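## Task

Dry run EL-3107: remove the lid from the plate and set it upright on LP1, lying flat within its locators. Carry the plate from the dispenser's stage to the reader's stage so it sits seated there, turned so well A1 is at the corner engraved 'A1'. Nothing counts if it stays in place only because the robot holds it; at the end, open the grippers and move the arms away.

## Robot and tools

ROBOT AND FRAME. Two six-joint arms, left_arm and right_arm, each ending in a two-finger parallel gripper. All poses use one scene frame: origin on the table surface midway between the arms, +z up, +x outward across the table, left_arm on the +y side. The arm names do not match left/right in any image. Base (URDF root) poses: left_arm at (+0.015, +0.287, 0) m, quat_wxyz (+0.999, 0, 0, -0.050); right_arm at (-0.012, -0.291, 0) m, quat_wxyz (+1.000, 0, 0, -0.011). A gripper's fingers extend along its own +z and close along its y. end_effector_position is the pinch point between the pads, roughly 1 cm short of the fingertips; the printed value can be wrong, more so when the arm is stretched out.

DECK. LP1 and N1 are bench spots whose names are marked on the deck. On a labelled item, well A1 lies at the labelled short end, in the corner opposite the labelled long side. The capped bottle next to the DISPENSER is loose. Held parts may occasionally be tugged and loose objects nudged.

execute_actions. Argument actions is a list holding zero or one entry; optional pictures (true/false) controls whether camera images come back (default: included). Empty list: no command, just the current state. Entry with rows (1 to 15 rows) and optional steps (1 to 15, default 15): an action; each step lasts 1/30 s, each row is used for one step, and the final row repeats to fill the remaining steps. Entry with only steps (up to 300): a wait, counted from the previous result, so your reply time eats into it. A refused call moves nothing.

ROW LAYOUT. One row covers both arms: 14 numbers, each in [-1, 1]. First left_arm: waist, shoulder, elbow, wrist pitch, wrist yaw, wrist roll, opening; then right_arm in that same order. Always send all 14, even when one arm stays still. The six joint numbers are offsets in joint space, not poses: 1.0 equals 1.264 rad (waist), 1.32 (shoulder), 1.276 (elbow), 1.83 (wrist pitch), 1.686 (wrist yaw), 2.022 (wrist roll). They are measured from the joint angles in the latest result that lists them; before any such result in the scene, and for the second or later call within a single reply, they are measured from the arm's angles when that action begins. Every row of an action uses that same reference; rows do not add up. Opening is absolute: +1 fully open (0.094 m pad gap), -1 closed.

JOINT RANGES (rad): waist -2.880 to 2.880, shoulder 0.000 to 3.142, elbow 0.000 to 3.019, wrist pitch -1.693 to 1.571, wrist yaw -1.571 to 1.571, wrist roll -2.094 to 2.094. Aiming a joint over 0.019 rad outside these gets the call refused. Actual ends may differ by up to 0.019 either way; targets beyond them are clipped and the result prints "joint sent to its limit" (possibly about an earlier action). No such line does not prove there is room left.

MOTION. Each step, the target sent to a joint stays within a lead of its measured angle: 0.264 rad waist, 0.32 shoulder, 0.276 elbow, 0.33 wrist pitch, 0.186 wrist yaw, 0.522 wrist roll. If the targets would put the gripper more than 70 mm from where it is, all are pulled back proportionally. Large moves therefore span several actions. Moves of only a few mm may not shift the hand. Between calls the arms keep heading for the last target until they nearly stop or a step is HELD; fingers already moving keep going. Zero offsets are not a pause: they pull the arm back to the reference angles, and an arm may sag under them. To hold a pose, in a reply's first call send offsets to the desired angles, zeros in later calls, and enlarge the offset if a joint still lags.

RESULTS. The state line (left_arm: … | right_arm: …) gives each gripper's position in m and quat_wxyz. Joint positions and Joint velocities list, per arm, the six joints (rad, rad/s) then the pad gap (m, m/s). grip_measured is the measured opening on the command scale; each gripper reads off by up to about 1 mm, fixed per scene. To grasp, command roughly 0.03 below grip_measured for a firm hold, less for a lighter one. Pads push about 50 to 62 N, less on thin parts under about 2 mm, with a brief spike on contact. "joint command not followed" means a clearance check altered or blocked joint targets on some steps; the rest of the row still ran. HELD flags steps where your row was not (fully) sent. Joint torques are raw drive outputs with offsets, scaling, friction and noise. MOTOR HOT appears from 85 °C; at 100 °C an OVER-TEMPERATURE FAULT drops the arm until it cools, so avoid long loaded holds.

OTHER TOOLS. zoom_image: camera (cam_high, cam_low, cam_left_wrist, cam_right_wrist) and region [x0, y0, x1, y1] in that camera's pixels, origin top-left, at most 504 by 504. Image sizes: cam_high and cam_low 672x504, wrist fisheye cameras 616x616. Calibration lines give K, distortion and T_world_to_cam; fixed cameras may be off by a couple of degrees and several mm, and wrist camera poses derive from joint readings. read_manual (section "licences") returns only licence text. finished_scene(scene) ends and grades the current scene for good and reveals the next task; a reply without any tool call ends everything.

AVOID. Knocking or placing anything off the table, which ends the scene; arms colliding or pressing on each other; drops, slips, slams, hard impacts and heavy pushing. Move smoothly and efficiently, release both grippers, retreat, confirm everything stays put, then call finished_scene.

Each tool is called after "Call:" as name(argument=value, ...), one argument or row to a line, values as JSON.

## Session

Call:
execute_actions(
  actions=[],
)

Scene clock: 0.00 s of 9600.00 s.
left_arm: end_effector_position=(+0.2157, +0.0933, +0.3676) grip_measured=+1.000 end_effector_quat_wxyz=(+0.037, -0.188, +0.971, -0.146) | right_arm: end_effector_position=(+0.3968, -0.4524, +0.2919) grip_measured=+1.000 end_effector_quat_wxyz=(-0.034, -0.508, +0.860, -0.033)
Joint positions: left_arm=[-0.586  0.935  1.275 -1.636  0.128 -1.087  0.094] | right_arm=[-0.316  1.484  1.545 -1.626  0.095 -1.404  0.094]
Joint velocities: left_arm=[-0.005 -0.015 -0.022  0.002 -0.037 -0.007  0.   ] | right_arm=[-0.015 -0.005  0.007 -0.012 -0.007 -0.007  0.   ]
Joint torques (N m, as the arm reports them, + toward a larger angle): no reading
Motor temperatures (°C, as the motors report them): left_arm=[32 31 32 32 31 30] | right_arm=[31 30 31 29 32 31]
camera_calibration (this result's frames):
cam_left_wrist: T_world_to_cam=[[0.353851, -0.889188, 0.290058, -0.0982492], [-0.82063, -0.146373, 0.552396, -0.00491818], [-0.448727, -0.433496, -0.781489, 0.553172], [0, 0, 0, 1]] pos_world=[0.278953, 0.151716, 0.463513]
cam_right_wrist: T_world_to_cam=[[0.876617, -0.481157, 0.00559274, -0.567087], [-0.363361, -0.654296, 0.663223, -0.340567], [-0.315455, -0.583425, -0.748401, 0.206859], [0, 0, 0, 1]] pos_world=[0.438623, -0.375003, 0.383857]

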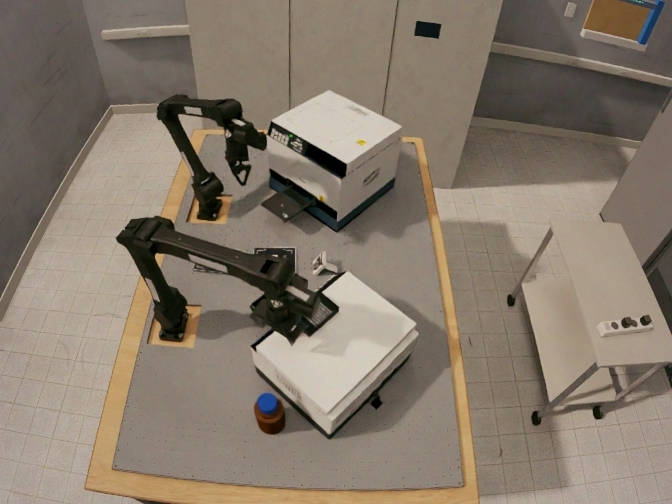

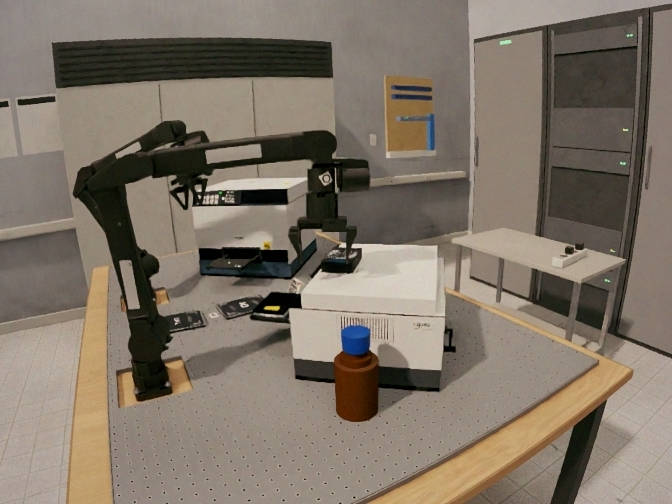

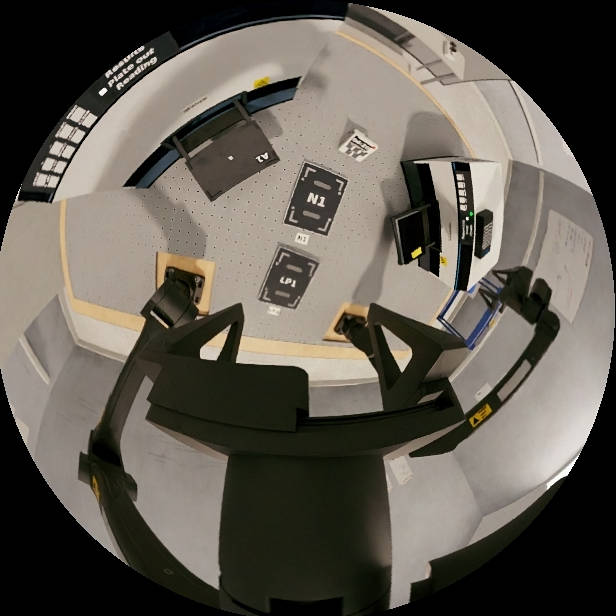

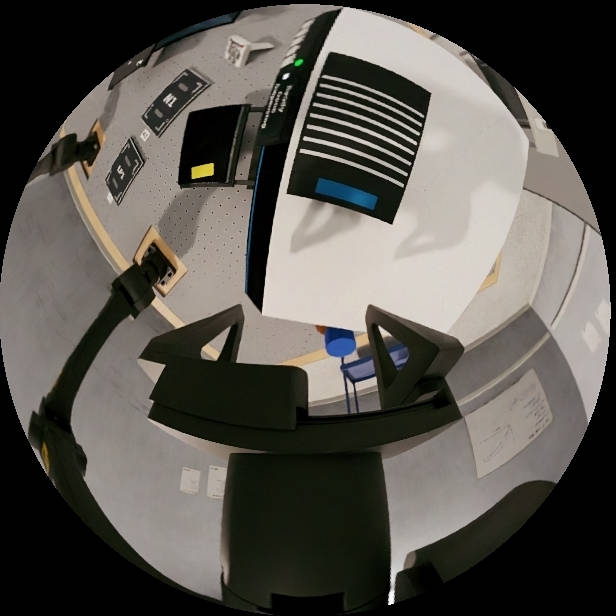

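Call:
execute_actions(
  actions=[
    {"rows":[[-0.1,0,0,0,-0.076,0.3,1,0,-0.2,0,0,0,0,1],[-0.1,0,0,0,-0.076,0.3,1,0,-0.2,0,0,0,0,1],[-0.1,0,0,0,-0.076,0.3,1,0,-0.2,0,0,0,0,1],[-0.2,0,0,0,-0.076,0.6,1,0,-0.4,-0.2,0,0,0,1],[-0.2,0,0,0,-0.076,0.6,1,0,-0.4,-0.2,0,0,0,1],[-0.2,0,0,0,-0.076,0.6,1,0,-0.4,-0.2,0,0,0,1],[-0.24,0,0,0,-0.076,1,1,-0.1,-0.6,-0.5,0,0,0.3,1],[-0.24,0,0,0,-0.076,1,1,-0.1,-0.6,-0.5,0,0,0.3,1],[-0.24,0,0,0,-0.076,1,1,-0.1,-0.6,-0.5,0,0,0.3,1],[-0.24,0,0,0,-0.076,1,1,-0.2,-0.78,-0.85,0.08,-0.05,0.69,1]]},
  ],
  pictures=false,
)

Call:
execute_actions(
  actions=[
    {"steps":30},
  ],
  pictures=false,
)

Scene clock: 2.17 s of 9600.00 s.
left_arm: end_effector_position=(+0.1659, +0.0530, +0.3662) grip_measured=+1.000 end_effector_quat_wxyz=(+0.129, +0.608, +0.782, -0.045) | right_arm: end_effector_position=(+0.1685, -0.4093, +0.2653) grip_measured=+1.000 end_effector_quat_wxyz=(+0.084, -0.159, +0.980, -0.090)
Joint positions: left_arm=[-0.895  0.935  1.275 -1.636  0.001  0.327  0.094] | right_arm=[-0.536  0.718  0.91  -1.517  0.024 -0.882  0.094]
Joint velocities: left_arm=[ 0.005 -0.005  0.002 -0.002  0.007  2.821  0.   ] | right_arm=[-0.542 -2.388 -1.731  0.227 -0.11   1.883  0.   ]
Joint torques (N m, as the arm reports them, + toward a larger angle): left_arm=[ 1.97 -4.91  9.73  0.77 -0.24  0.08] | right_arm=[ 1.32  0.21  8.49  1.65 -0.31  0.2 ]
Motor temperatures (°C, as the motors report them): left_arm=[32 31 33 32 31 30] | right_arm=[31 30 32 29 32 31]
Steps of this call (steps 1 to 50: nothing new was sent; steps 51 to 65: all 15 steps of this action). Readings (joint positions):
51: left_arm=[-0.596 0.935 1.275 -1.636 0.072 -1.019] | right_arm=[-0.316 1.478 1.545 -1.625 0.095 -1.404]
52: left_arm=[-0.618 0.935 1.275 -1.636 0.024 -0.920] | right_arm=[-0.316 1.468 1.538 -1.624 0.095 -1.404]
54: left_arm=[-0.683 0.935 1.275 -1.636 0.001 -0.743] | right_arm=[-0.316 1.421 1.514 -1.619 0.095 -1.404]
58: left_arm=[-0.854 0.935 1.275 -1.636 0.001 -0.354] | right_arm=[-0.327 1.215 1.331 -1.613 0.094 -1.314]
65: the state above

Scene clock: 3.17 s of 9600.00 s.
left_arm: end_effector_position=(+0.1659, +0.0530, +0.3662) grip_measured=+1.000 end_effector_quat_wxyz=(+0.137, +0.812, +0.568, -0.005) | right_arm: end_effector_position=(+0.0778, -0.3524, +0.1064) grip_measured=+1.000 end_effector_quat_wxyz=(+0.031, +0.274, +0.961, -0.014)
Joint positions: left_arm=[-0.895  0.935  1.275 -1.636  0.001  0.925  0.094] | right_arm=[-0.558  0.45   0.438 -1.489  0.009 -0.026  0.094]
Joint velocities: left_arm=[-0.005  0.005 -0.002 -0.042  0.022  0.022  0.   ] | right_arm=[-0.015  0.005  0.007 -0.002 -0.095  0.007  0.   ]
Joint torques (N m, as the arm reports them, + toward a larger angle): left_arm=[ 1.78 -5.49  9.66  0.87 -0.09  0.1 ] | right_arm=[-1.22  2.91 11.7   1.44  0.12  0.24]
Motor temperatures (°C, as the motors report them): left_arm=[32 31 33 32 31 30] | right_arm=[31 30 32 29 32 31]
Steps of this call (steps 1 to 30: the robot went on to your last target). Readings (joint positions):
1: left_arm=[-0.895 0.935 1.275 -1.636 0.001 0.423] | right_arm=[-0.550 0.640 0.847 -1.512 0.022 -0.816]
2: left_arm=[-0.895 0.935 1.275 -1.636 0.001 0.519] | right_arm=[-0.557 0.567 0.786 -1.511 0.019 -0.752]
4: left_arm=[-0.895 0.935 1.275 -1.636 0.001 0.667] | right_arm=[-0.558 0.462 0.668 -1.511 0.016 -0.628]
8: left_arm=[-0.895 0.935 1.275 -1.636 0.001 0.821] | right_arm=[-0.558 0.431 0.465 -1.502 0.014 -0.305]
30: the state above

Call:
execute_actions(
  actions=[
    {"rows":[[0,0.05,0.04,0,0,0.21,1,0,0,0,0,0,0,1],[0,0.1,0.07,0,0,0.21,1,0,0,0,0,0,0,1],[0,0.15,0.1,0,0,0.21,1,0,0,0,0,0,0,1],[0,0.2,0.14,0,0,0.21,1,0,0,0,0,0,0,1],[0,0.25,0.18,0,0,0.21,1,0,0,0,0,0,0,1],[0,0.3,0.22,0,0,0.21,1,0,0,0,0,0,0,1],[0,0.35,0.26,0,0,0.21,1,0,0,0,0,0,0,1],[0,0.4,0.3,0,0,0.21,1,0,0,0,0,0,0,1],[0,0.45,0.34,0,0,0.21,1,0,0,0,0,0,0,1],[0,0.5,0.38,0.02,0,0.21,1,0,0,0,0,0,0,1],[0,0.55,0.42,0.04,0,0.21,1,0,0,0,0,0,0,1],[0,0.6,0.46,0.06,0,0.21,1,0,0,0,0,0,0,1],[0,0.65,0.5,0.075,0,0.21,1,0,0,0,0,0,0,1],[0,0.7,0.54,0.075,0,0.21,1,0,0,0,0,0,0,1],[0,0.755,0.54,0.075,0,0.21,1,0,0,0,0,0,0,1]]},
  ],
  pictures=false,
)

Call:
execute_actions(
  actions=[
    {"steps":30},
  ],
)

Call:
zoom_image(
  camera="cam_left_wrist",
  region=[180, 160, 440, 370],
)

Call:
zoom_image(
  camera="cam_right_wrist",
  region=[0, 100, 160, 280],
)

Scene clock: 5.17 s of 9600.00 s.
left_arm: end_effector_position=(+0.2907, -0.1393, +0.3125) grip_measured=+1.000 end_effector_quat_wxyz=(+0.059, +0.908, +0.415, +0.008) | right_arm: end_effector_position=(+0.0778, -0.3524, +0.1064) grip_measured=+1.000 end_effector_quat_wxyz=(+0.031, +0.275, +0.961, -0.014)
Joint positions: left_arm=[-0.895  1.596  1.725 -1.58   0.001  1.289  0.094] | right_arm=[-0.558  0.45   0.438 -1.489  0.009 -0.024  0.094]
Joint velocities: left_arm=[ 0.005  1.529  0.994  0.33  -0.051  0.154  0.   ] | right_arm=[-0.024 -0.005 -0.017 -0.012 -0.037 -0.007  0.   ]
Joint torques (N m, as the arm reports them, + toward a larger angle): left_arm=[  1.29 -12.46  13.97   0.88  -0.11   0.11] | right_arm=[-0.39  2.49  9.93  1.06  0.03  0.06]
Motor temperatures (°C, as the motors report them): left_arm=[32 31 33 32 31 30] | right_arm=[31 30 32 29 32 31]
Steps of this call (steps 1 to 15: the robot went on to your last target; steps 16 to 45: nothing new was sent; steps 46 to 60: all 15 steps of this action). Readings (joint positions):
46: left_arm=[-0.895 0.938 1.275 -1.636 0.001 0.982] | right_arm=[-0.558 0.450 0.438 -1.489 0.009 -0.024]
47: left_arm=[-0.895 0.948 1.281 -1.636 0.001 1.055] | right_arm=[-0.558 0.450 0.438 -1.489 0.009 -0.024]
49: left_arm=[-0.895 1.007 1.327 -1.638 0.001 1.156] | right_arm=[-0.558 0.450 0.438 -1.489 0.009 -0.024]
53: left_arm=[-0.895 1.217 1.481 -1.638 0.001 1.239] | right_arm=[-0.558 0.450 0.438 -1.489 0.009 -0.024]
60: the state above

Scene clock: 6.17 s of 9600.00 s.
left_arm: end_effector_position=(+0.3488, -0.2288, +0.1955) grip_measured=+1.000 end_effector_quat_wxyz=(+0.013, +0.920, +0.392, +0.002) | right_arm: end_effector_position=(+0.0778, -0.3524, +0.1064) grip_measured=+1.000 end_effector_quat_wxyz=(+0.031, +0.275, +0.961, -0.014)
Joint positions: left_arm=[-0.895  1.953  1.914 -1.505  0.001  1.341  0.094] | right_arm=[-0.558  0.45   0.438 -1.489  0.009 -0.024  0.094]
Joint velocities: left_arm=[-0.005  0.005  0.012  0.002 -0.022 -0.007  0.   ] | right_arm=[ 0.005  0.005  0.002 -0.007 -0.051 -0.037  0.   ]
Joint torques (N m, as the arm reports them, + toward a larger angle): left_arm=[  1.46 -20.81  14.19   0.63  -0.04   0.13] | right_arm=[-0.4   2.53  9.93  1.06  0.03  0.06]
Motor temperatures (°C, as the motors report them): left_arm=[32 31 33 32 31 30] | right_arm=[31 30 32 29 32 31]
Steps of this call (steps 1 to 30: the robot went on to your last target). Readings (joint positions):
1: left_arm=[-0.895 1.646 1.759 -1.569 0.001 1.293] | right_arm=[-0.558 0.450 0.438 -1.489 0.009 -0.024]
2: left_arm=[-0.895 1.695 1.789 -1.559 0.001 1.297] | right_arm=[-0.558 0.450 0.438 -1.489 0.009 -0.024]
4: left_arm=[-0.895 1.790 1.846 -1.541 0.001 1.308] | right_arm=[-0.558 0.450 0.438 -1.489 0.009 -0.024]
8: left_arm=[-0.895 1.936 1.907 -1.506 0.001 1.326] | right_arm=[-0.558 0.450 0.438 -1.489 0.009 -0.024]
30: the state above
camera_calibration (this result's frames):
cam_left_wrist: T_world_to_cam=[[-0.720415, 0.692789, -0.0323287, 0.417829], [0.547577, 0.596783, 0.586523, -0.161678], [0.42563, 0.404838, -0.809287, 0.23108], [0, 0, 0, 1]] pos_world=[0.291187, -0.28653, 0.295346]
cam_right_wrist: T_world_to_cam=[[-0.524727, -0.851253, -0.00537594, -0.258553], [-0.720872, 0.440981, 0.534677, 0.159465], [-0.452775, 0.284435, -0.84504, 0.352659], [0, 0, 0, 1]] pos_world=[0.138959, -0.390724, 0.211359]

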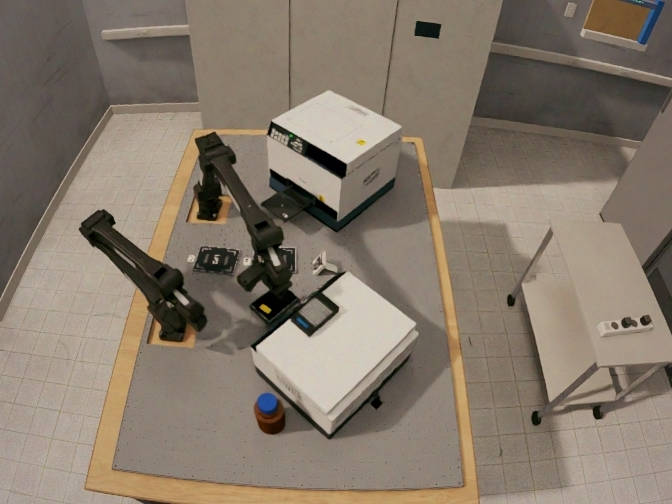

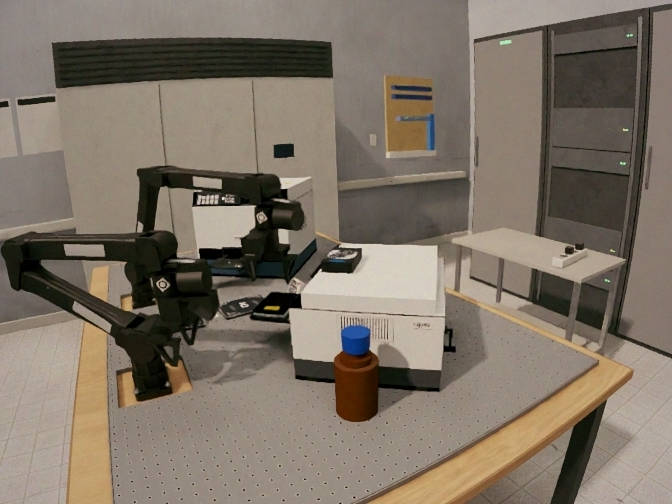

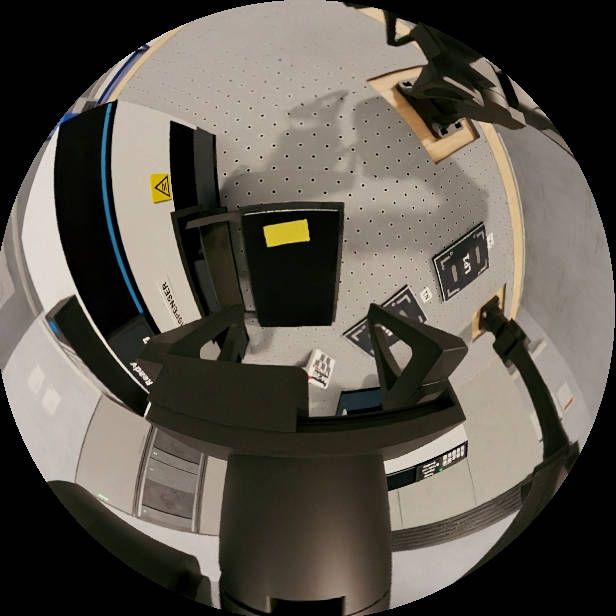

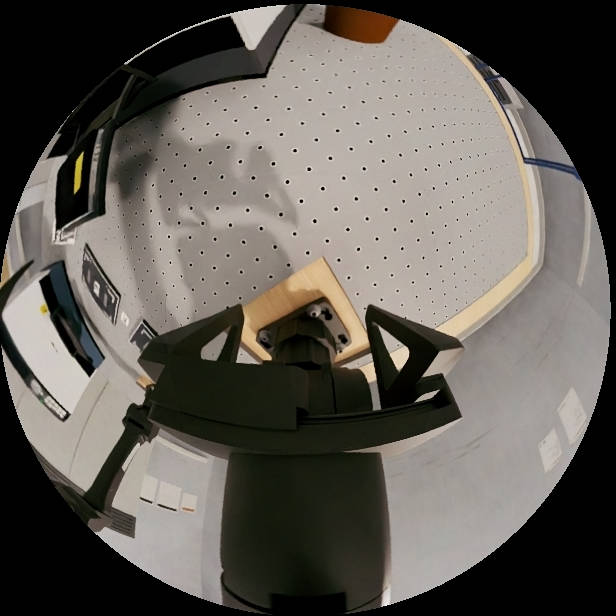

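Region (180, 160, 440, 370) of cam_left_wrist's 616x616 image, scaled by 1.938, with more detail than that image has; it fills the top 407 rows of this view, and the rest is white.

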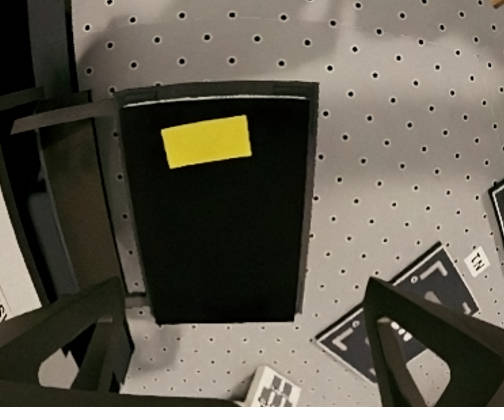

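Region (0, 100, 160, 280) of cam_right_wrist's 616x616 image, scaled by 2.800, with more detail than that image has.

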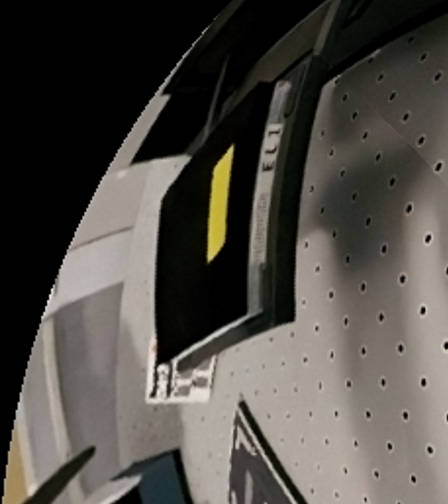

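Call:
execute_actions(
  actions=[
    {"rows":[[0,0.01,0,0.015,0,-0.015,1,0,0,0,0,0,0,1],[0,0.01,0,0.015,0,-0.015,1,0,0,0,0,0,0,1],[0,0.02,0,0.025,0,-0.015,1,0,0,0,0,0,0,1],[0,0.02,0,0.025,0,-0.015,1,0,0,0,0,0,0,1],[0,0.03,0,0.035,0,-0.015,1,0,0,0,0,0,0,1],[0,0.03,0,0.035,0,-0.015,1,0,0,0,0,0,0,1],[0,0.042,-0.01,0.042,0,-0.015,1,0,0,0,0,0,0,1]]},
  ],
  pictures=false,
)

Call:
execute_actions(
  actions=[
    {"steps":10},
  ],
)

Call:
zoom_image(
  camera="cam_left_wrist",
  region=[180, 190, 440, 400],
)

Scene clock: 8.50 s of 9600.00 s.
left_arm: end_effector_position=(+0.3564, -0.2405, +0.1752) grip_measured=+1.000 end_effector_quat_wxyz=(+0.024, +0.916, +0.401, +0.003) | right_arm: end_effector_position=(+0.0778, -0.3524, +0.1064) grip_measured=+1.000 end_effector_quat_wxyz=(+0.031, +0.275, +0.961, -0.014)
Joint positions: left_arm=[-0.895  1.982  1.904 -1.445  0.001  1.32   0.094] | right_arm=[-0.558  0.45   0.438 -1.489  0.009 -0.024  0.094]
Joint velocities: left_arm=[-0.005  0.083 -0.046 -0.007  0.007 -0.022  0.   ] | right_arm=[-0.015 -0.005  0.007  0.002 -0.037  0.007  0.   ]
Joint torques (N m, as the arm reports them, + toward a larger angle): left_arm=[  1.53 -18.01   9.75   0.77  -0.09  -0.09] | right_arm=[-0.39  2.5   9.93  1.06  0.03  0.08]
Motor temperatures (°C, as the motors report them): left_arm=[32 31 34 32 31 30] | right_arm=[31 30 33 29 32 31]
Steps of this call (steps 1 to 15: the robot went on to your last target; steps 16 to 55: nothing new was sent; steps 56 to 70: all 15 steps of this action). Readings (joint positions):
56: left_arm=[-0.895 1.953 1.914 -1.504 0.001 1.338] | right_arm=[-0.558 0.450 0.438 -1.489 0.009 -0.024]
57: left_arm=[-0.895 1.953 1.914 -1.501 0.001 1.334] | right_arm=[-0.558 0.450 0.438 -1.489 0.009 -0.024]
59: left_arm=[-0.895 1.953 1.914 -1.488 0.001 1.329] | right_arm=[-0.558 0.450 0.438 -1.489 0.009 -0.024]
63: left_arm=[-0.895 1.958 1.913 -1.456 0.001 1.323] | right_arm=[-0.558 0.450 0.438 -1.489 0.009 -0.024]
70: the state above

Scene clock: 8.83 s of 9600.00 s.
left_arm: end_effector_position=(+0.3562, -0.2402, +0.1719) grip_measured=+1.000 end_effector_quat_wxyz=(+0.021, +0.915, +0.402, +0.003) | right_arm: end_effector_position=(+0.0778, -0.3524, +0.1064) grip_measured=+1.000 end_effector_quat_wxyz=(+0.031, +0.275, +0.961, -0.014)
Joint positions: left_arm=[-0.895  1.986  1.902 -1.445  0.001  1.32   0.094] | right_arm=[-0.558  0.45   0.438 -1.489  0.009 -0.024  0.094]
Joint velocities: left_arm=[-0.005 -0.005 -0.002  0.027 -0.037  0.007  0.   ] | right_arm=[-0.015 -0.005 -0.012  0.002 -0.037 -0.037  0.   ]
Joint torques (N m, as the arm reports them, + toward a larger angle): left_arm=[  1.43 -17.91   9.69   0.72  -0.04  -0.1 ] | right_arm=[-0.4   2.53  9.93  1.06  0.03  0.08]
Motor temperatures (°C, as the motors report them): left_arm=[32 31 34 32 31 30] | right_arm=[31 30 33 29 32 31]
Steps of this call (steps 1 to 10: the robot went on to your last target). Readings (joint positions):
1: left_arm=[-0.895 1.984 1.903 -1.445 0.001 1.320] | right_arm=[-0.558 0.450 0.438 -1.489 0.009 -0.024]
2: left_arm=[-0.895 1.986 1.903 -1.445 0.001 1.320] | right_arm=[-0.558 0.450 0.438 -1.489 0.009 -0.024]
4: left_arm=[-0.895 1.986 1.902 -1.445 0.001 1.320] | right_arm=[-0.558 0.450 0.438 -1.489 0.009 -0.024]
8: left_arm=[-0.895 1.986 1.902 -1.445 0.001 1.320] | right_arm=[-0.558 0.450 0.438 -1.489 0.009 -0.024]
10: the state above
camera_calibration (this result's frames):
cam_left_wrist: T_world_to_cam=[[-0.734443, 0.676967, -0.0480562, 0.434173], [0.529992, 0.616336, 0.582441, -0.133419], [0.423912, 0.402301, -0.811451, 0.213801], [0, 0, 0, 1]] pos_world=[0.298954, -0.297702, 0.272063]
cam_right_wrist: T_world_to_cam=[[-0.524727, -0.851253, -0.00537594, -0.258553], [-0.720872, 0.440981, 0.534677, 0.159465], [-0.452775, 0.284435, -0.84504, 0.352659], [0, 0, 0, 1]] pos_world=[0.138959, -0.390724, 0.211359]

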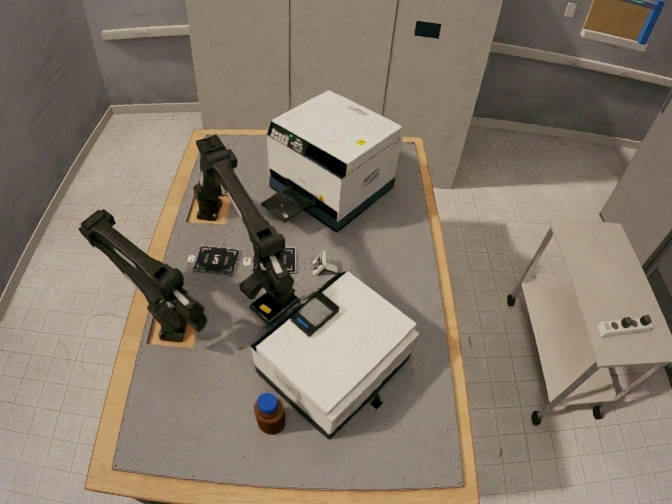

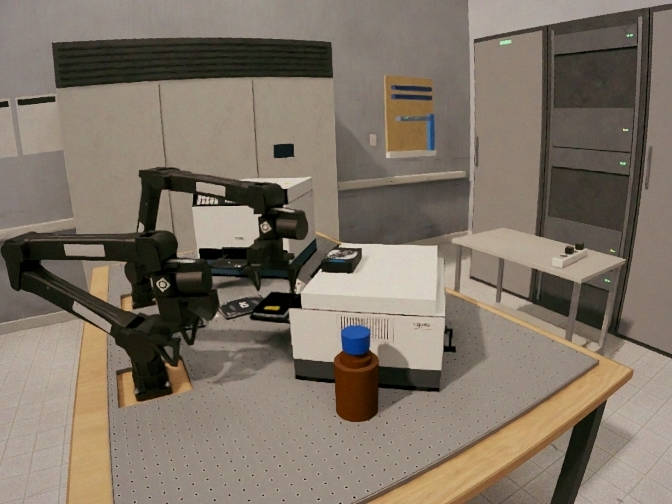

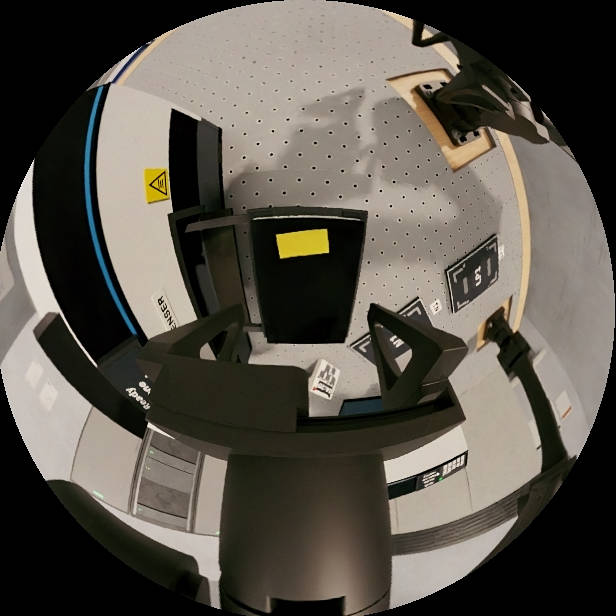

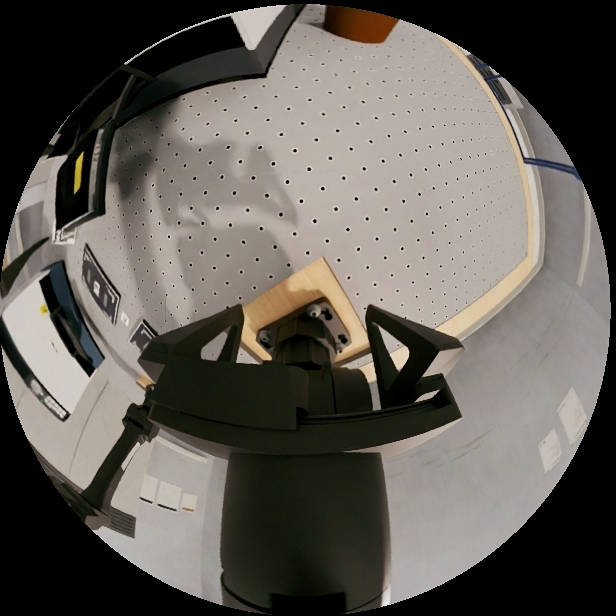

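Region (180, 190, 440, 400) of cam_left_wrist's 616x616 image, scaled by 1.938, with more detail than that image has; it fills the top 407 rows of this view, and the rest is white.

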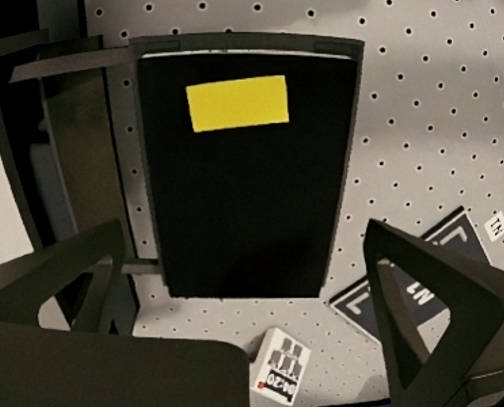

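Call:
execute_actions(
  actions=[
    {"rows":[[-0.016,0.02,0,0,0,0,1,0,0,0,0,0,0,1],[-0.016,0.02,0,0,0,0,1,0,0,0,0,0,0,1],[-0.016,0.03,0,0,0,0,1,0,0,0,0,0,0,1],[-0.016,0.03,0,0,0,0,1,0,0,0,0,0,0,1],[-0.016,0.038,0,0,0,0,1,0,0,0,0,0,0,1],[-0.016,0.038,0,0,0,0,1,0,0,0,0,0,0,1],[-0.016,0.045,0,0,0,0,1,0,0,0,0,0,0,1]]},
  ],
  pictures=false,
)

Call:
execute_actions(
  actions=[
    {"steps":10},
  ],
)

Call:
zoom_image(
  camera="cam_left_wrist",
  region=[180, 190, 440, 400],
)

Scene clock: 10.53 s of 9600.00 s.
left_arm: end_effector_position=(+0.3538, -0.2430, +0.1497) grip_measured=+1.000 end_effector_quat_wxyz=(+0.003, +0.917, +0.399, -0.000) | right_arm: end_effector_position=(+0.0778, -0.3524, +0.1064) grip_measured=+1.000 end_effector_quat_wxyz=(+0.031, +0.275, +0.961, -0.014)
Joint positions: left_arm=[-0.9    2.023  1.902 -1.445  0.001  1.32   0.094] | right_arm=[-0.558  0.45   0.438 -1.489  0.009 -0.024  0.094]
Joint velocities: left_arm=[-0.005  0.024  0.002 -0.002 -0.037  0.081  0.   ] | right_arm=[ 0.005 -0.005  0.002  0.002 -0.037 -0.022  0.   ]
Joint torques (N m, as the arm reports them, + toward a larger angle): left_arm=[  0.65 -18.59   9.68   0.07  -0.05   0.04] | right_arm=[-0.41  2.51  9.93  1.06  0.03  0.08]
Motor temperatures (°C, as the motors report them): left_arm=[32 31 34 32 31 30] | right_arm=[31 30 33 29 32 31]
Steps of this call (steps 1 to 15: the robot went on to your last target; steps 16 to 36: nothing new was sent; steps 37 to 51: all 15 steps of this action). Readings (joint positions):
37: left_arm=[-0.895 1.986 1.902 -1.445 0.001 1.320] | right_arm=[-0.558 0.450 0.438 -1.489 0.009 -0.024]
38: left_arm=[-0.895 1.986 1.902 -1.445 0.001 1.320] | right_arm=[-0.558 0.450 0.438 -1.489 0.009 -0.024]
40: left_arm=[-0.896 1.987 1.902 -1.445 0.001 1.320] | right_arm=[-0.558 0.450 0.438 -1.489 0.009 -0.024]
44: left_arm=[-0.899 1.998 1.902 -1.445 0.001 1.320] | right_arm=[-0.558 0.450 0.438 -1.489 0.009 -0.024]
51: the state above

Scene clock: 10.87 s of 9600.00 s.
left_arm: end_effector_position=(+0.3538, -0.2431, +0.1492) grip_measured=+1.000 end_effector_quat_wxyz=(+0.002, +0.917, +0.399, -0.000) | right_arm: end_effector_position=(+0.0778, -0.3524, +0.1064) grip_measured=+1.000 end_effector_quat_wxyz=(+0.031, +0.275, +0.961, -0.014)
Joint positions: left_arm=[-0.9    2.024  1.902 -1.445  0.001  1.32   0.094] | right_arm=[-0.558  0.45   0.438 -1.489  0.009 -0.024  0.094]
Joint velocities: left_arm=[-0.015  0.015 -0.007  0.002  0.007 -0.022  0.   ] | right_arm=[ 0.005 -0.005  0.012 -0.002 -0.051 -0.037  0.   ]
Joint torques (N m, as the arm reports them, + toward a larger angle): left_arm=[  0.68 -18.45   9.81   0.33  -0.1   -0.01] | right_arm=[-0.36  2.49  9.93  1.06  0.03  0.08]
Motor temperatures (°C, as the motors report them): left_arm=[32 31 34 32 31 30] | right_arm=[31 30 33 29 32 31]
Steps of this call (steps 1 to 10: the robot went on to your last target). Readings (joint positions):
1: left_arm=[-0.900 2.024 1.902 -1.445 0.001 1.320] | right_arm=[-0.558 0.450 0.438 -1.489 0.009 -0.024]
2: left_arm=[-0.900 2.024 1.902 -1.445 0.001 1.320] | right_arm=[-0.558 0.450 0.438 -1.489 0.009 -0.024]
4: left_arm=[-0.900 2.024 1.902 -1.445 0.001 1.320] | right_arm=[-0.558 0.450 0.438 -1.489 0.009 -0.024]
8: left_arm=[-0.900 2.024 1.902 -1.445 0.001 1.320] | right_arm=[-0.558 0.450 0.438 -1.489 0.009 -0.024]
10: the state above
camera_calibration (this result's frames):
cam_left_wrist: T_world_to_cam=[[-0.731162, 0.682101, -0.0118514, 0.427951], [0.545349, 0.594835, 0.590564, -0.129024], [0.409874, 0.425335, -0.806904, 0.207476], [0, 0, 0, 1]] pos_world=[0.298226, -0.303404, 0.248682]
cam_right_wrist: T_world_to_cam=[[-0.524727, -0.851253, -0.00537594, -0.258553], [-0.720872, 0.440981, 0.534677, 0.159465], [-0.452775, 0.284435, -0.84504, 0.352659], [0, 0, 0, 1]] pos_world=[0.138959, -0.390724, 0.211359]

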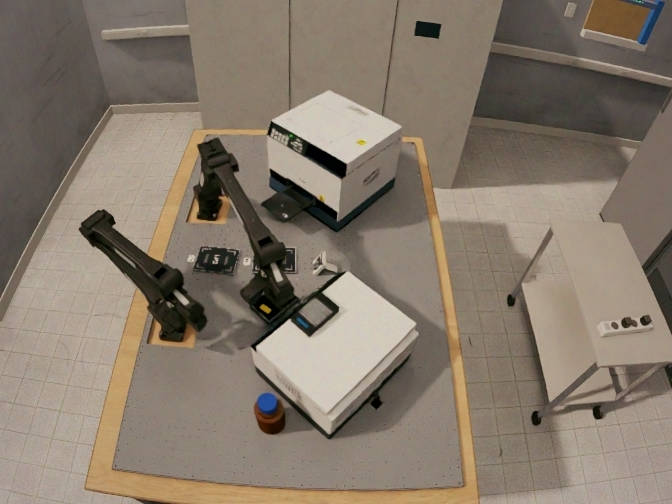

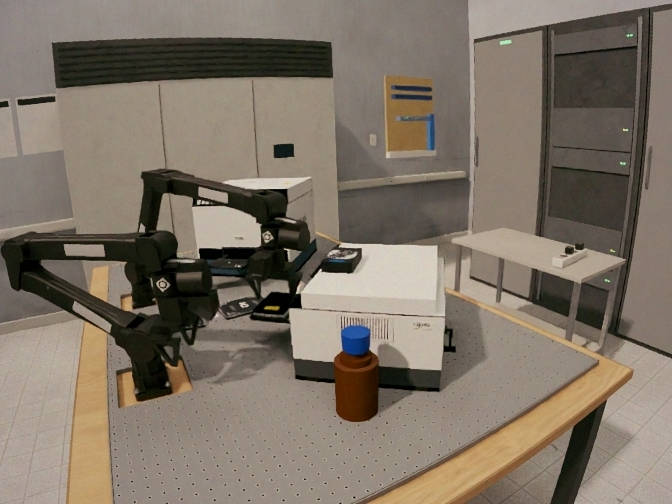

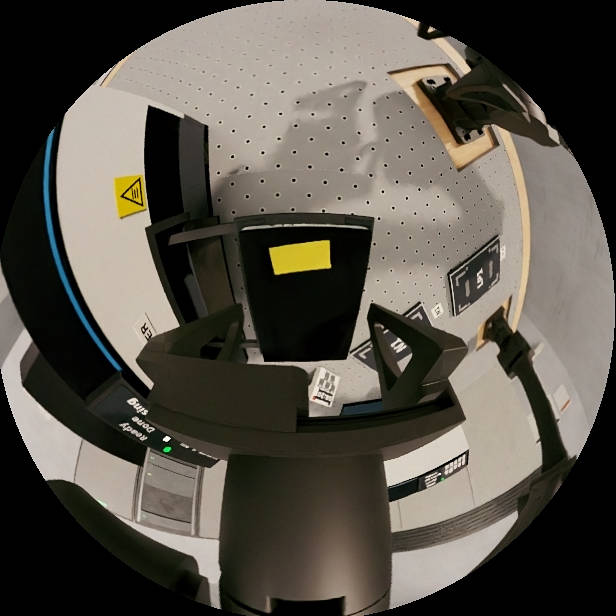

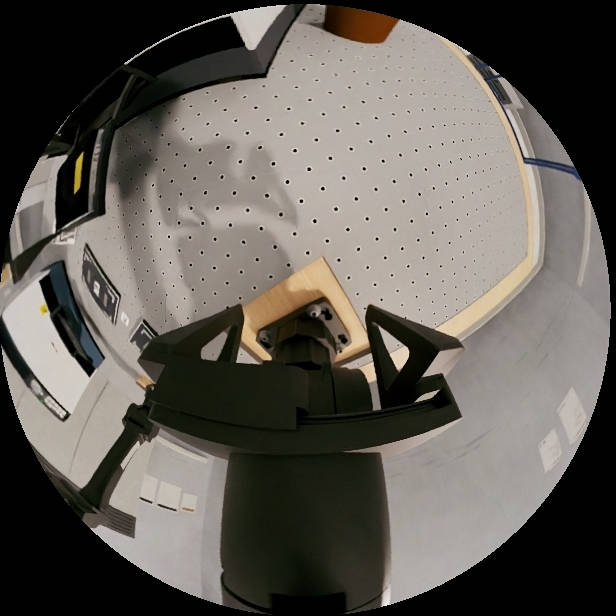

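Region (180, 190, 440, 400) of cam_left_wrist's 616x616 image, scaled by 1.938, with more detail than that image has; it fills the top 407 rows of this view, and the rest is white.

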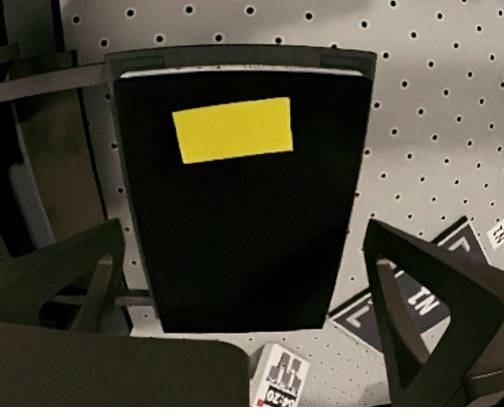

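Call:
execute_actions(
  actions=[
    {"rows":[[0,0,0,0.015,0,0,1,0,0,0,0,0,0,1],[0,0,0,0.015,0,0,1,0,0,0,0,0,0,1],[0,0,-0.01,0.022,0,0,1,0,0,0,0,0,0,1],[0,0,-0.01,0.022,0,0,1,0,0,0,0,0,0,1],[0,0,-0.02,0.03,0,0,1,0,0,0,0,0,0,1],[0,0,-0.02,0.03,0,0,1,0,0,0,0,0,0,1],[0,0,-0.031,0.037,0,0,1,0,0,0,0,0,0,1]]},
  ],
)

Call:
zoom_image(
  camera="cam_left_wrist",
  region=[180, 190, 440, 400],
)

Scene clock: 12.40 s of 9600.00 s.
left_arm: end_effector_position=(+0.3543, -0.2438, +0.1345) grip_measured=+1.000 end_effector_quat_wxyz=(+0.008, +0.917, +0.399, +0.001) | right_arm: end_effector_position=(+0.0778, -0.3524, +0.1064) grip_measured=+1.000 end_effector_quat_wxyz=(+0.031, +0.275, +0.961, -0.014)
Joint positions: left_arm=[-0.9    2.024  1.864 -1.394  0.001  1.32   0.094] | right_arm=[-0.558  0.45   0.438 -1.489  0.009 -0.024  0.094]
Joint velocities: left_arm=[-0.015 -0.005 -0.002  0.027  0.007  0.066  0.   ] | right_arm=[-0.005 -0.005  0.002  0.002 -0.022  0.022  0.   ]
Joint torques (N m, as the arm reports them, + toward a larger angle): left_arm=[  1.62 -19.57   9.61   0.52  -0.06   0.09] | right_arm=[-0.41  2.52  9.92  1.06  0.03  0.08]
Motor temperatures (°C, as the motors report them): left_arm=[32 31 34 32 31 30] | right_arm=[31 30 33 29 32 31]
Steps of this call (steps 1 to 15: the robot went on to your last target; steps 16 to 31: nothing new was sent; steps 32 to 46: all 15 steps of this action). Readings (joint positions):
32: left_arm=[-0.900 2.024 1.902 -1.443 0.001 1.320] | right_arm=[-0.558 0.450 0.438 -1.489 0.009 -0.024]
33: left_arm=[-0.900 2.024 1.902 -1.440 0.001 1.320] | right_arm=[-0.558 0.450 0.438 -1.489 0.009 -0.024]
35: left_arm=[-0.900 2.024 1.900 -1.429 0.001 1.320] | right_arm=[-0.558 0.450 0.438 -1.489 0.009 -0.024]
39: left_arm=[-0.900 2.024 1.880 -1.401 0.001 1.320] | right_arm=[-0.558 0.450 0.438 -1.489 0.009 -0.024]
46: the state above
camera_calibration (this result's frames):
cam_left_wrist: T_world_to_cam=[[-0.731045, 0.681918, -0.0236777, 0.43017], [0.541465, 0.60089, 0.588002, -0.116965], [0.415197, 0.417035, -0.808513, 0.192058], [0, 0, 0, 1]] pos_world=[0.298064, -0.303153, 0.234243]
cam_right_wrist: T_world_to_cam=[[-0.524727, -0.851253, -0.00537594, -0.258553], [-0.720872, 0.440981, 0.534677, 0.159465], [-0.452775, 0.284435, -0.84504, 0.352659], [0, 0, 0, 1]] pos_world=[0.138959, -0.390724, 0.211359]

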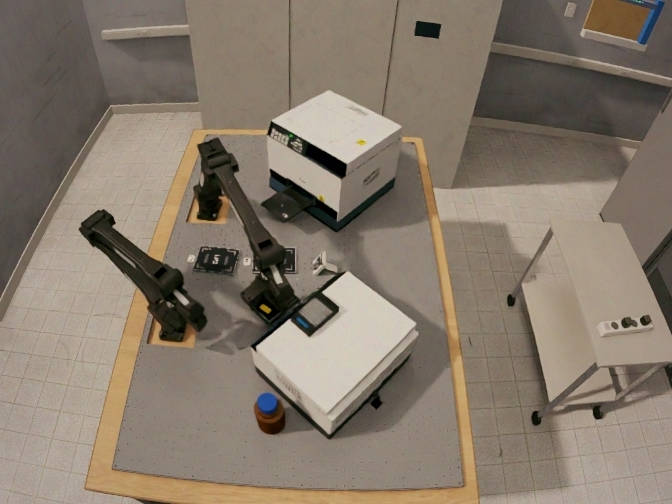

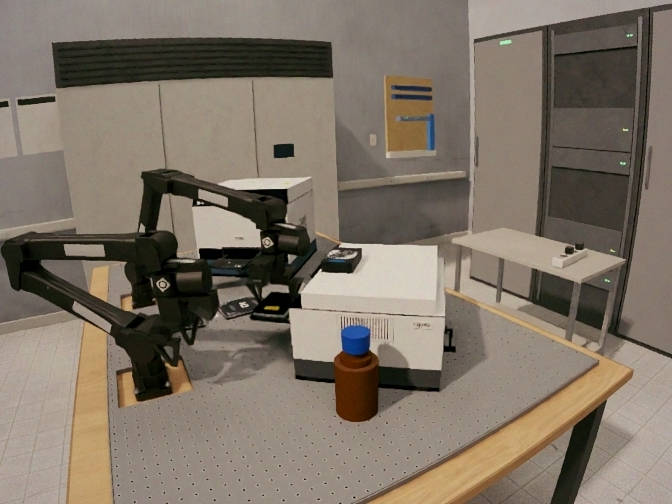

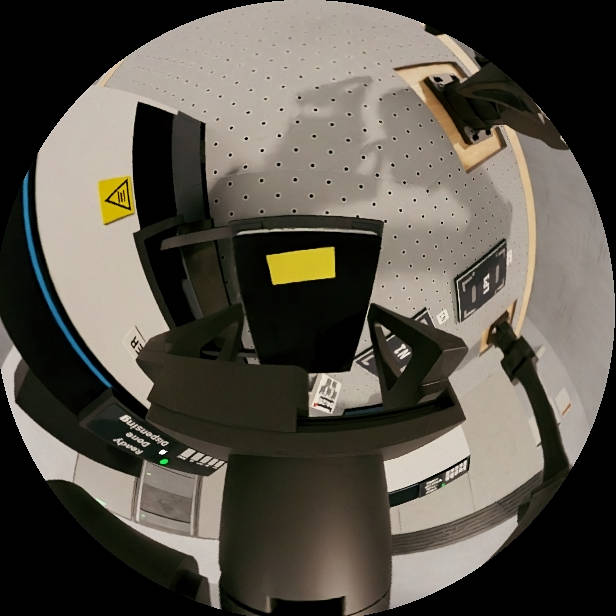

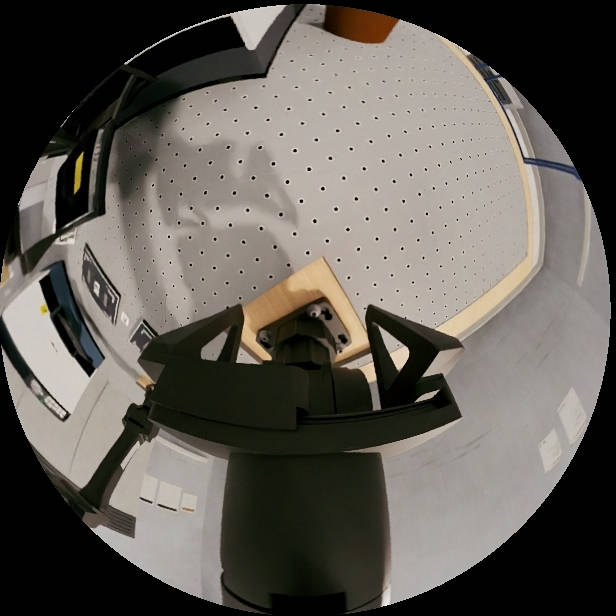

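Region (180, 190, 440, 400) of cam_left_wrist's 616x616 image, scaled by 1.938, with more detail than that image has; it fills the top 407 rows of this view, and the rest is white.

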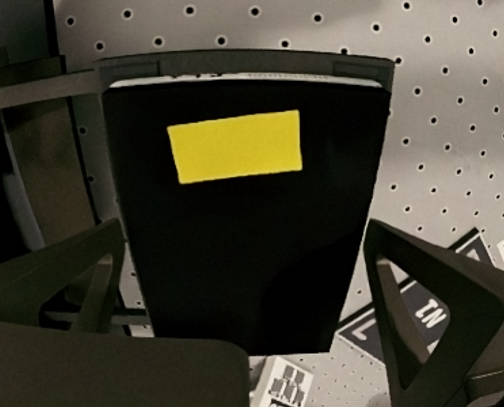

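Grip and lift.

Call:
execute_actions(
  actions=[
    {"rows":[[0,0,0,0,0,0,0.9,0,0,0,0,0,0,1],[0,0,0,0,0,0,0.86,0,0,0,0,0,0,1],[0,0,0,0,0,0,0.83,0,0,0,0,0,0,1],[0,0,0,0,0,0,0.8,0,0,0,0,0,0,1],[0,0,0,0,0,0,0.76,0,0,0,0,0,0,1]]},
  ],
  pictures=false,
)

Call:
execute_actions(
  actions=[
    {"rows":[[0,0,0.04,0,0,0,0.76,0,0,0,0,0,0,1],[0,0,0.045,-0.008,0,0,0.76,0,0,0,0,0,0,1],[0,0,0.05,-0.012,0,0,0.76,0,0,0,0,0,0,1],[0,0,0.055,-0.016,0,0,0.76,0,0,0,0,0,0,1],[0,0,0.06,-0.02,0,0,0.76,0,0,0,0,0,0,1],[0,0,0.065,-0.024,0,0,0.76,0,0,0,0,0,0,1],[0,0,0.07,-0.028,0,0,0.76,0,0,0,0,0,0,1],[0,0,0.078,-0.034,0,0,0.76,0,0,0,0,0,0,1],[0,0,0.086,-0.04,0,0,0.76,0,0,0,0,0,0,1],[0,0,0.094,-0.046,0,0,0.76,0,0,0,0,0,0,1],[0,0,0.102,-0.052,0,0,0.76,0,0,0,0,0,0,1],[0,0,0.11,-0.058,0,0,0.76,0,0,0,0,0,0,1],[0,0,0.12,-0.064,0,0,0.76,0,0,0,0,0,0,1]]},
  ],
  pictures=false,
)

Call:
execute_actions(
  actions=[
    {"steps":10},
  ],
)

Scene clock: 14.40 s of 9600.00 s.
left_arm: end_effector_position=(+0.3544, -0.2440, +0.1345) grip_measured=+0.789 end_effector_quat_wxyz=(+0.009, +0.917, +0.399, +0.001) | right_arm: end_effector_position=(+0.0778, -0.3524, +0.1064) grip_measured=+1.000 end_effector_quat_wxyz=(+0.031, +0.275, +0.961, -0.014)
Joint positions: left_arm=[-0.9    2.024  1.864 -1.393  0.001  1.32   0.084] | right_arm=[-0.558  0.45   0.438 -1.489  0.009 -0.024  0.094]
Joint velocities: left_arm=[ 0.005  0.005 -0.002  0.007 -0.037  0.007 -0.001] | right_arm=[ 0.005 -0.005 -0.002 -0.002 -0.007  0.051  0.   ]
Joint torques (N m, as the arm reports them, + toward a larger angle): left_arm=[  1.77 -19.89   9.53   0.1   -0.07   0.01] | right_arm=[-0.44  2.49  9.93  1.07  0.03  0.08]
Motor temperatures (°C, as the motors report them): left_arm=[32 31 34 32 31 30] | right_arm=[31 30 33 29 32 31]
Steps of this call (steps 1 to 15: the robot went on to your last target; steps 16 to 45: nothing new was sent; steps 46 to 60: all 15 steps of this action). Readings (joint positions):
46: left_arm=[-0.900 2.024 1.864 -1.393 0.001 1.320] | right_arm=[-0.558 0.450 0.438 -1.489 0.009 -0.024]
47: left_arm=[-0.900 2.024 1.864 -1.393 0.001 1.320] | right_arm=[-0.558 0.450 0.438 -1.489 0.009 -0.024]
49: left_arm=[-0.900 2.024 1.864 -1.393 0.001 1.320] | right_arm=[-0.558 0.450 0.438 -1.489 0.009 -0.024]
53: left_arm=[-0.900 2.024 1.864 -1.393 0.001 1.320] | right_arm=[-0.558 0.450 0.438 -1.489 0.009 -0.024]
60: the state above

Scene clock: 14.90 s of 9600.00 s.
left_arm: end_effector_position=(+0.3568, -0.2477, +0.1710) grip_measured=+0.789 end_effector_quat_wxyz=(+0.009, +0.917, +0.399, +0.001) | right_arm: end_effector_position=(+0.0778, -0.3524, +0.1064) grip_measured=+1.000 end_effector_quat_wxyz=(+0.031, +0.275, +0.961, -0.014)
Joint positions: left_arm=[-0.9    2.024  1.96  -1.488  0.001  1.32   0.084] | right_arm=[-0.558  0.45   0.438 -1.489  0.009 -0.024  0.094]
Joint velocities: left_arm=[-0.005 -0.005  0.242 -0.125 -0.051 -0.037 -0.001] | right_arm=[-0.024  0.005 -0.017 -0.002 -0.037  0.007  0.   ]
Joint torques (N m, as the arm reports them, + toward a larger angle): left_arm=[  1.91 -20.33  13.2   -0.09  -0.09   0.04] | right_arm=[-0.43  2.53  9.93  1.06  0.03  0.08]
Motor temperatures (°C, as the motors report them): left_arm=[32 31 34 32 31 30] | right_arm=[31 30 33 29 32 31]
Steps of this call (steps 1 to 15: all 15 steps of this action). Readings (joint positions):
1: left_arm=[-0.900 2.024 1.864 -1.393 0.001 1.320] | right_arm=[-0.558 0.450 0.438 -1.489 0.009 -0.024]
2: left_arm=[-0.900 2.024 1.864 -1.393 0.001 1.320] | right_arm=[-0.558 0.450 0.438 -1.489 0.009 -0.024]
4: left_arm=[-0.900 2.024 1.867 -1.398 0.001 1.320] | right_arm=[-0.558 0.450 0.438 -1.489 0.009 -0.024]
8: left_arm=[-0.900 2.024 1.889 -1.424 0.001 1.320] | right_arm=[-0.558 0.450 0.438 -1.489 0.009 -0.024]
15: the state above

Scene clock: 15.23 s of 9600.00 s.
left_arm: end_effector_position=(+0.3575, -0.2488, +0.1757) grip_measured=+0.789 end_effector_quat_wxyz=(+0.012, +0.917, +0.399, +0.001) | right_arm: end_effector_position=(+0.0778, -0.3524, +0.1064) grip_measured=+1.000 end_effector_quat_wxyz=(+0.031, +0.275, +0.961, -0.014)
Joint positions: left_arm=[-0.9    2.024  1.972 -1.496  0.001  1.32   0.084] | right_arm=[-0.558  0.45   0.438 -1.489  0.009 -0.024  0.094]
Joint velocities: left_arm=[-0.005  0.015 -0.022 -0.007  0.022 -0.066  0.001] | right_arm=[ 0.005 -0.005  0.007 -0.002 -0.022  0.022  0.   ]
Joint torques (N m, as the arm reports them, + toward a larger angle): left_arm=[  1.54 -20.01  13.52  -0.36  -0.06   0.05] | right_arm=[-0.4   2.53  9.92  1.07  0.03  0.08]
Motor temperatures (°C, as the motors report them): left_arm=[32 31 34 32 31 30] | right_arm=[31 30 33 29 32 31]
Steps of this call (steps 1 to 10: the robot went on to your last target). Readings (joint positions):
1: left_arm=[-0.900 2.024 1.967 -1.491 0.001 1.320] | right_arm=[-0.558 0.450 0.438 -1.489 0.009 -0.024]
2: left_arm=[-0.900 2.024 1.970 -1.492 0.001 1.320] | right_arm=[-0.558 0.450 0.438 -1.489 0.009 -0.024]
4: left_arm=[-0.900 2.024 1.972 -1.494 0.001 1.320] | right_arm=[-0.558 0.450 0.438 -1.489 0.009 -0.024]
8: left_arm=[-0.900 2.024 1.972 -1.496 0.001 1.320] | right_arm=[-0.558 0.450 0.438 -1.489 0.009 -0.024]
10: the state above
camera_calibration (this result's frames):
cam_left_wrist: T_world_to_cam=[[-0.730951, 0.681772, -0.0299591, 0.437962], [0.539409, 0.604096, 0.586605, -0.138116], [0.418029, 0.41262, -0.809319, 0.224126], [0, 0, 0, 1]] pos_world=[0.300938, -0.307634, 0.27553]
cam_right_wrist: T_world_to_cam=[[-0.524727, -0.851253, -0.00537594, -0.258553], [-0.720872, 0.440981, 0.534677, 0.159465], [-0.452775, 0.284435, -0.84504, 0.352659], [0, 0, 0, 1]] pos_world=[0.138959, -0.390724, 0.211359]

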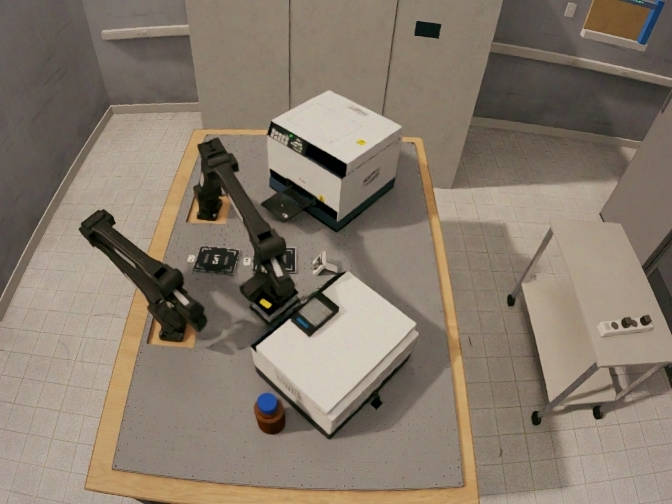

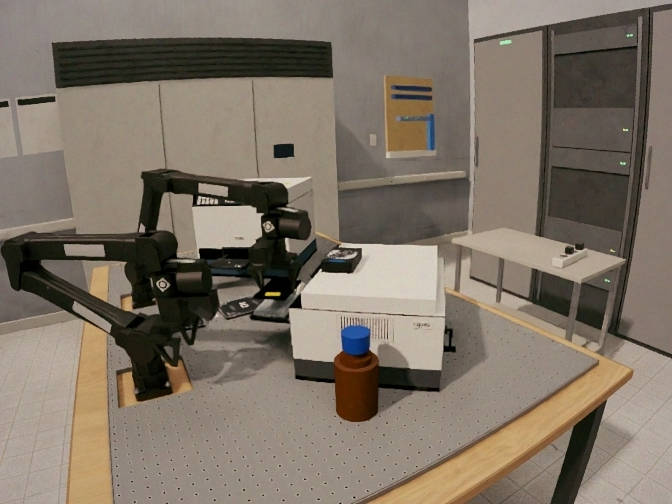

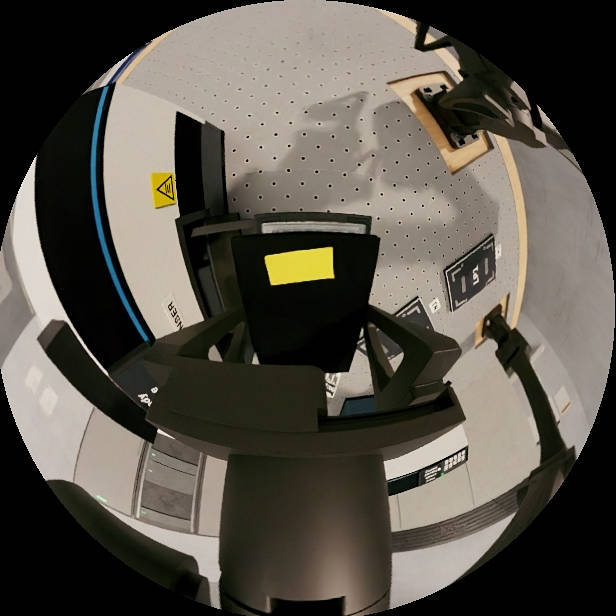

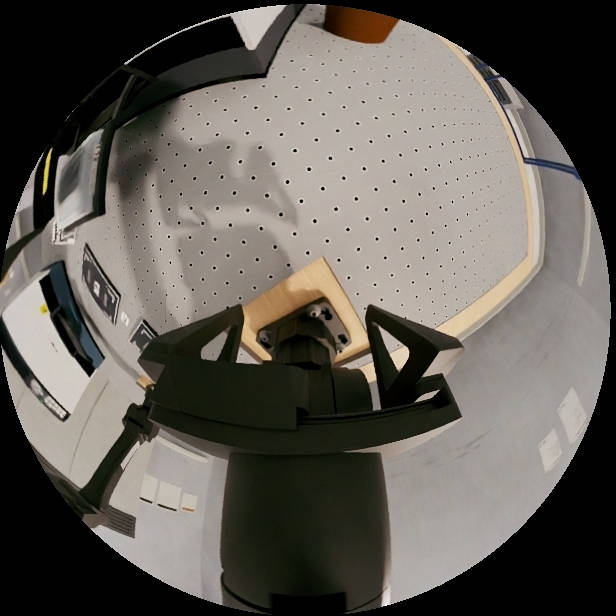

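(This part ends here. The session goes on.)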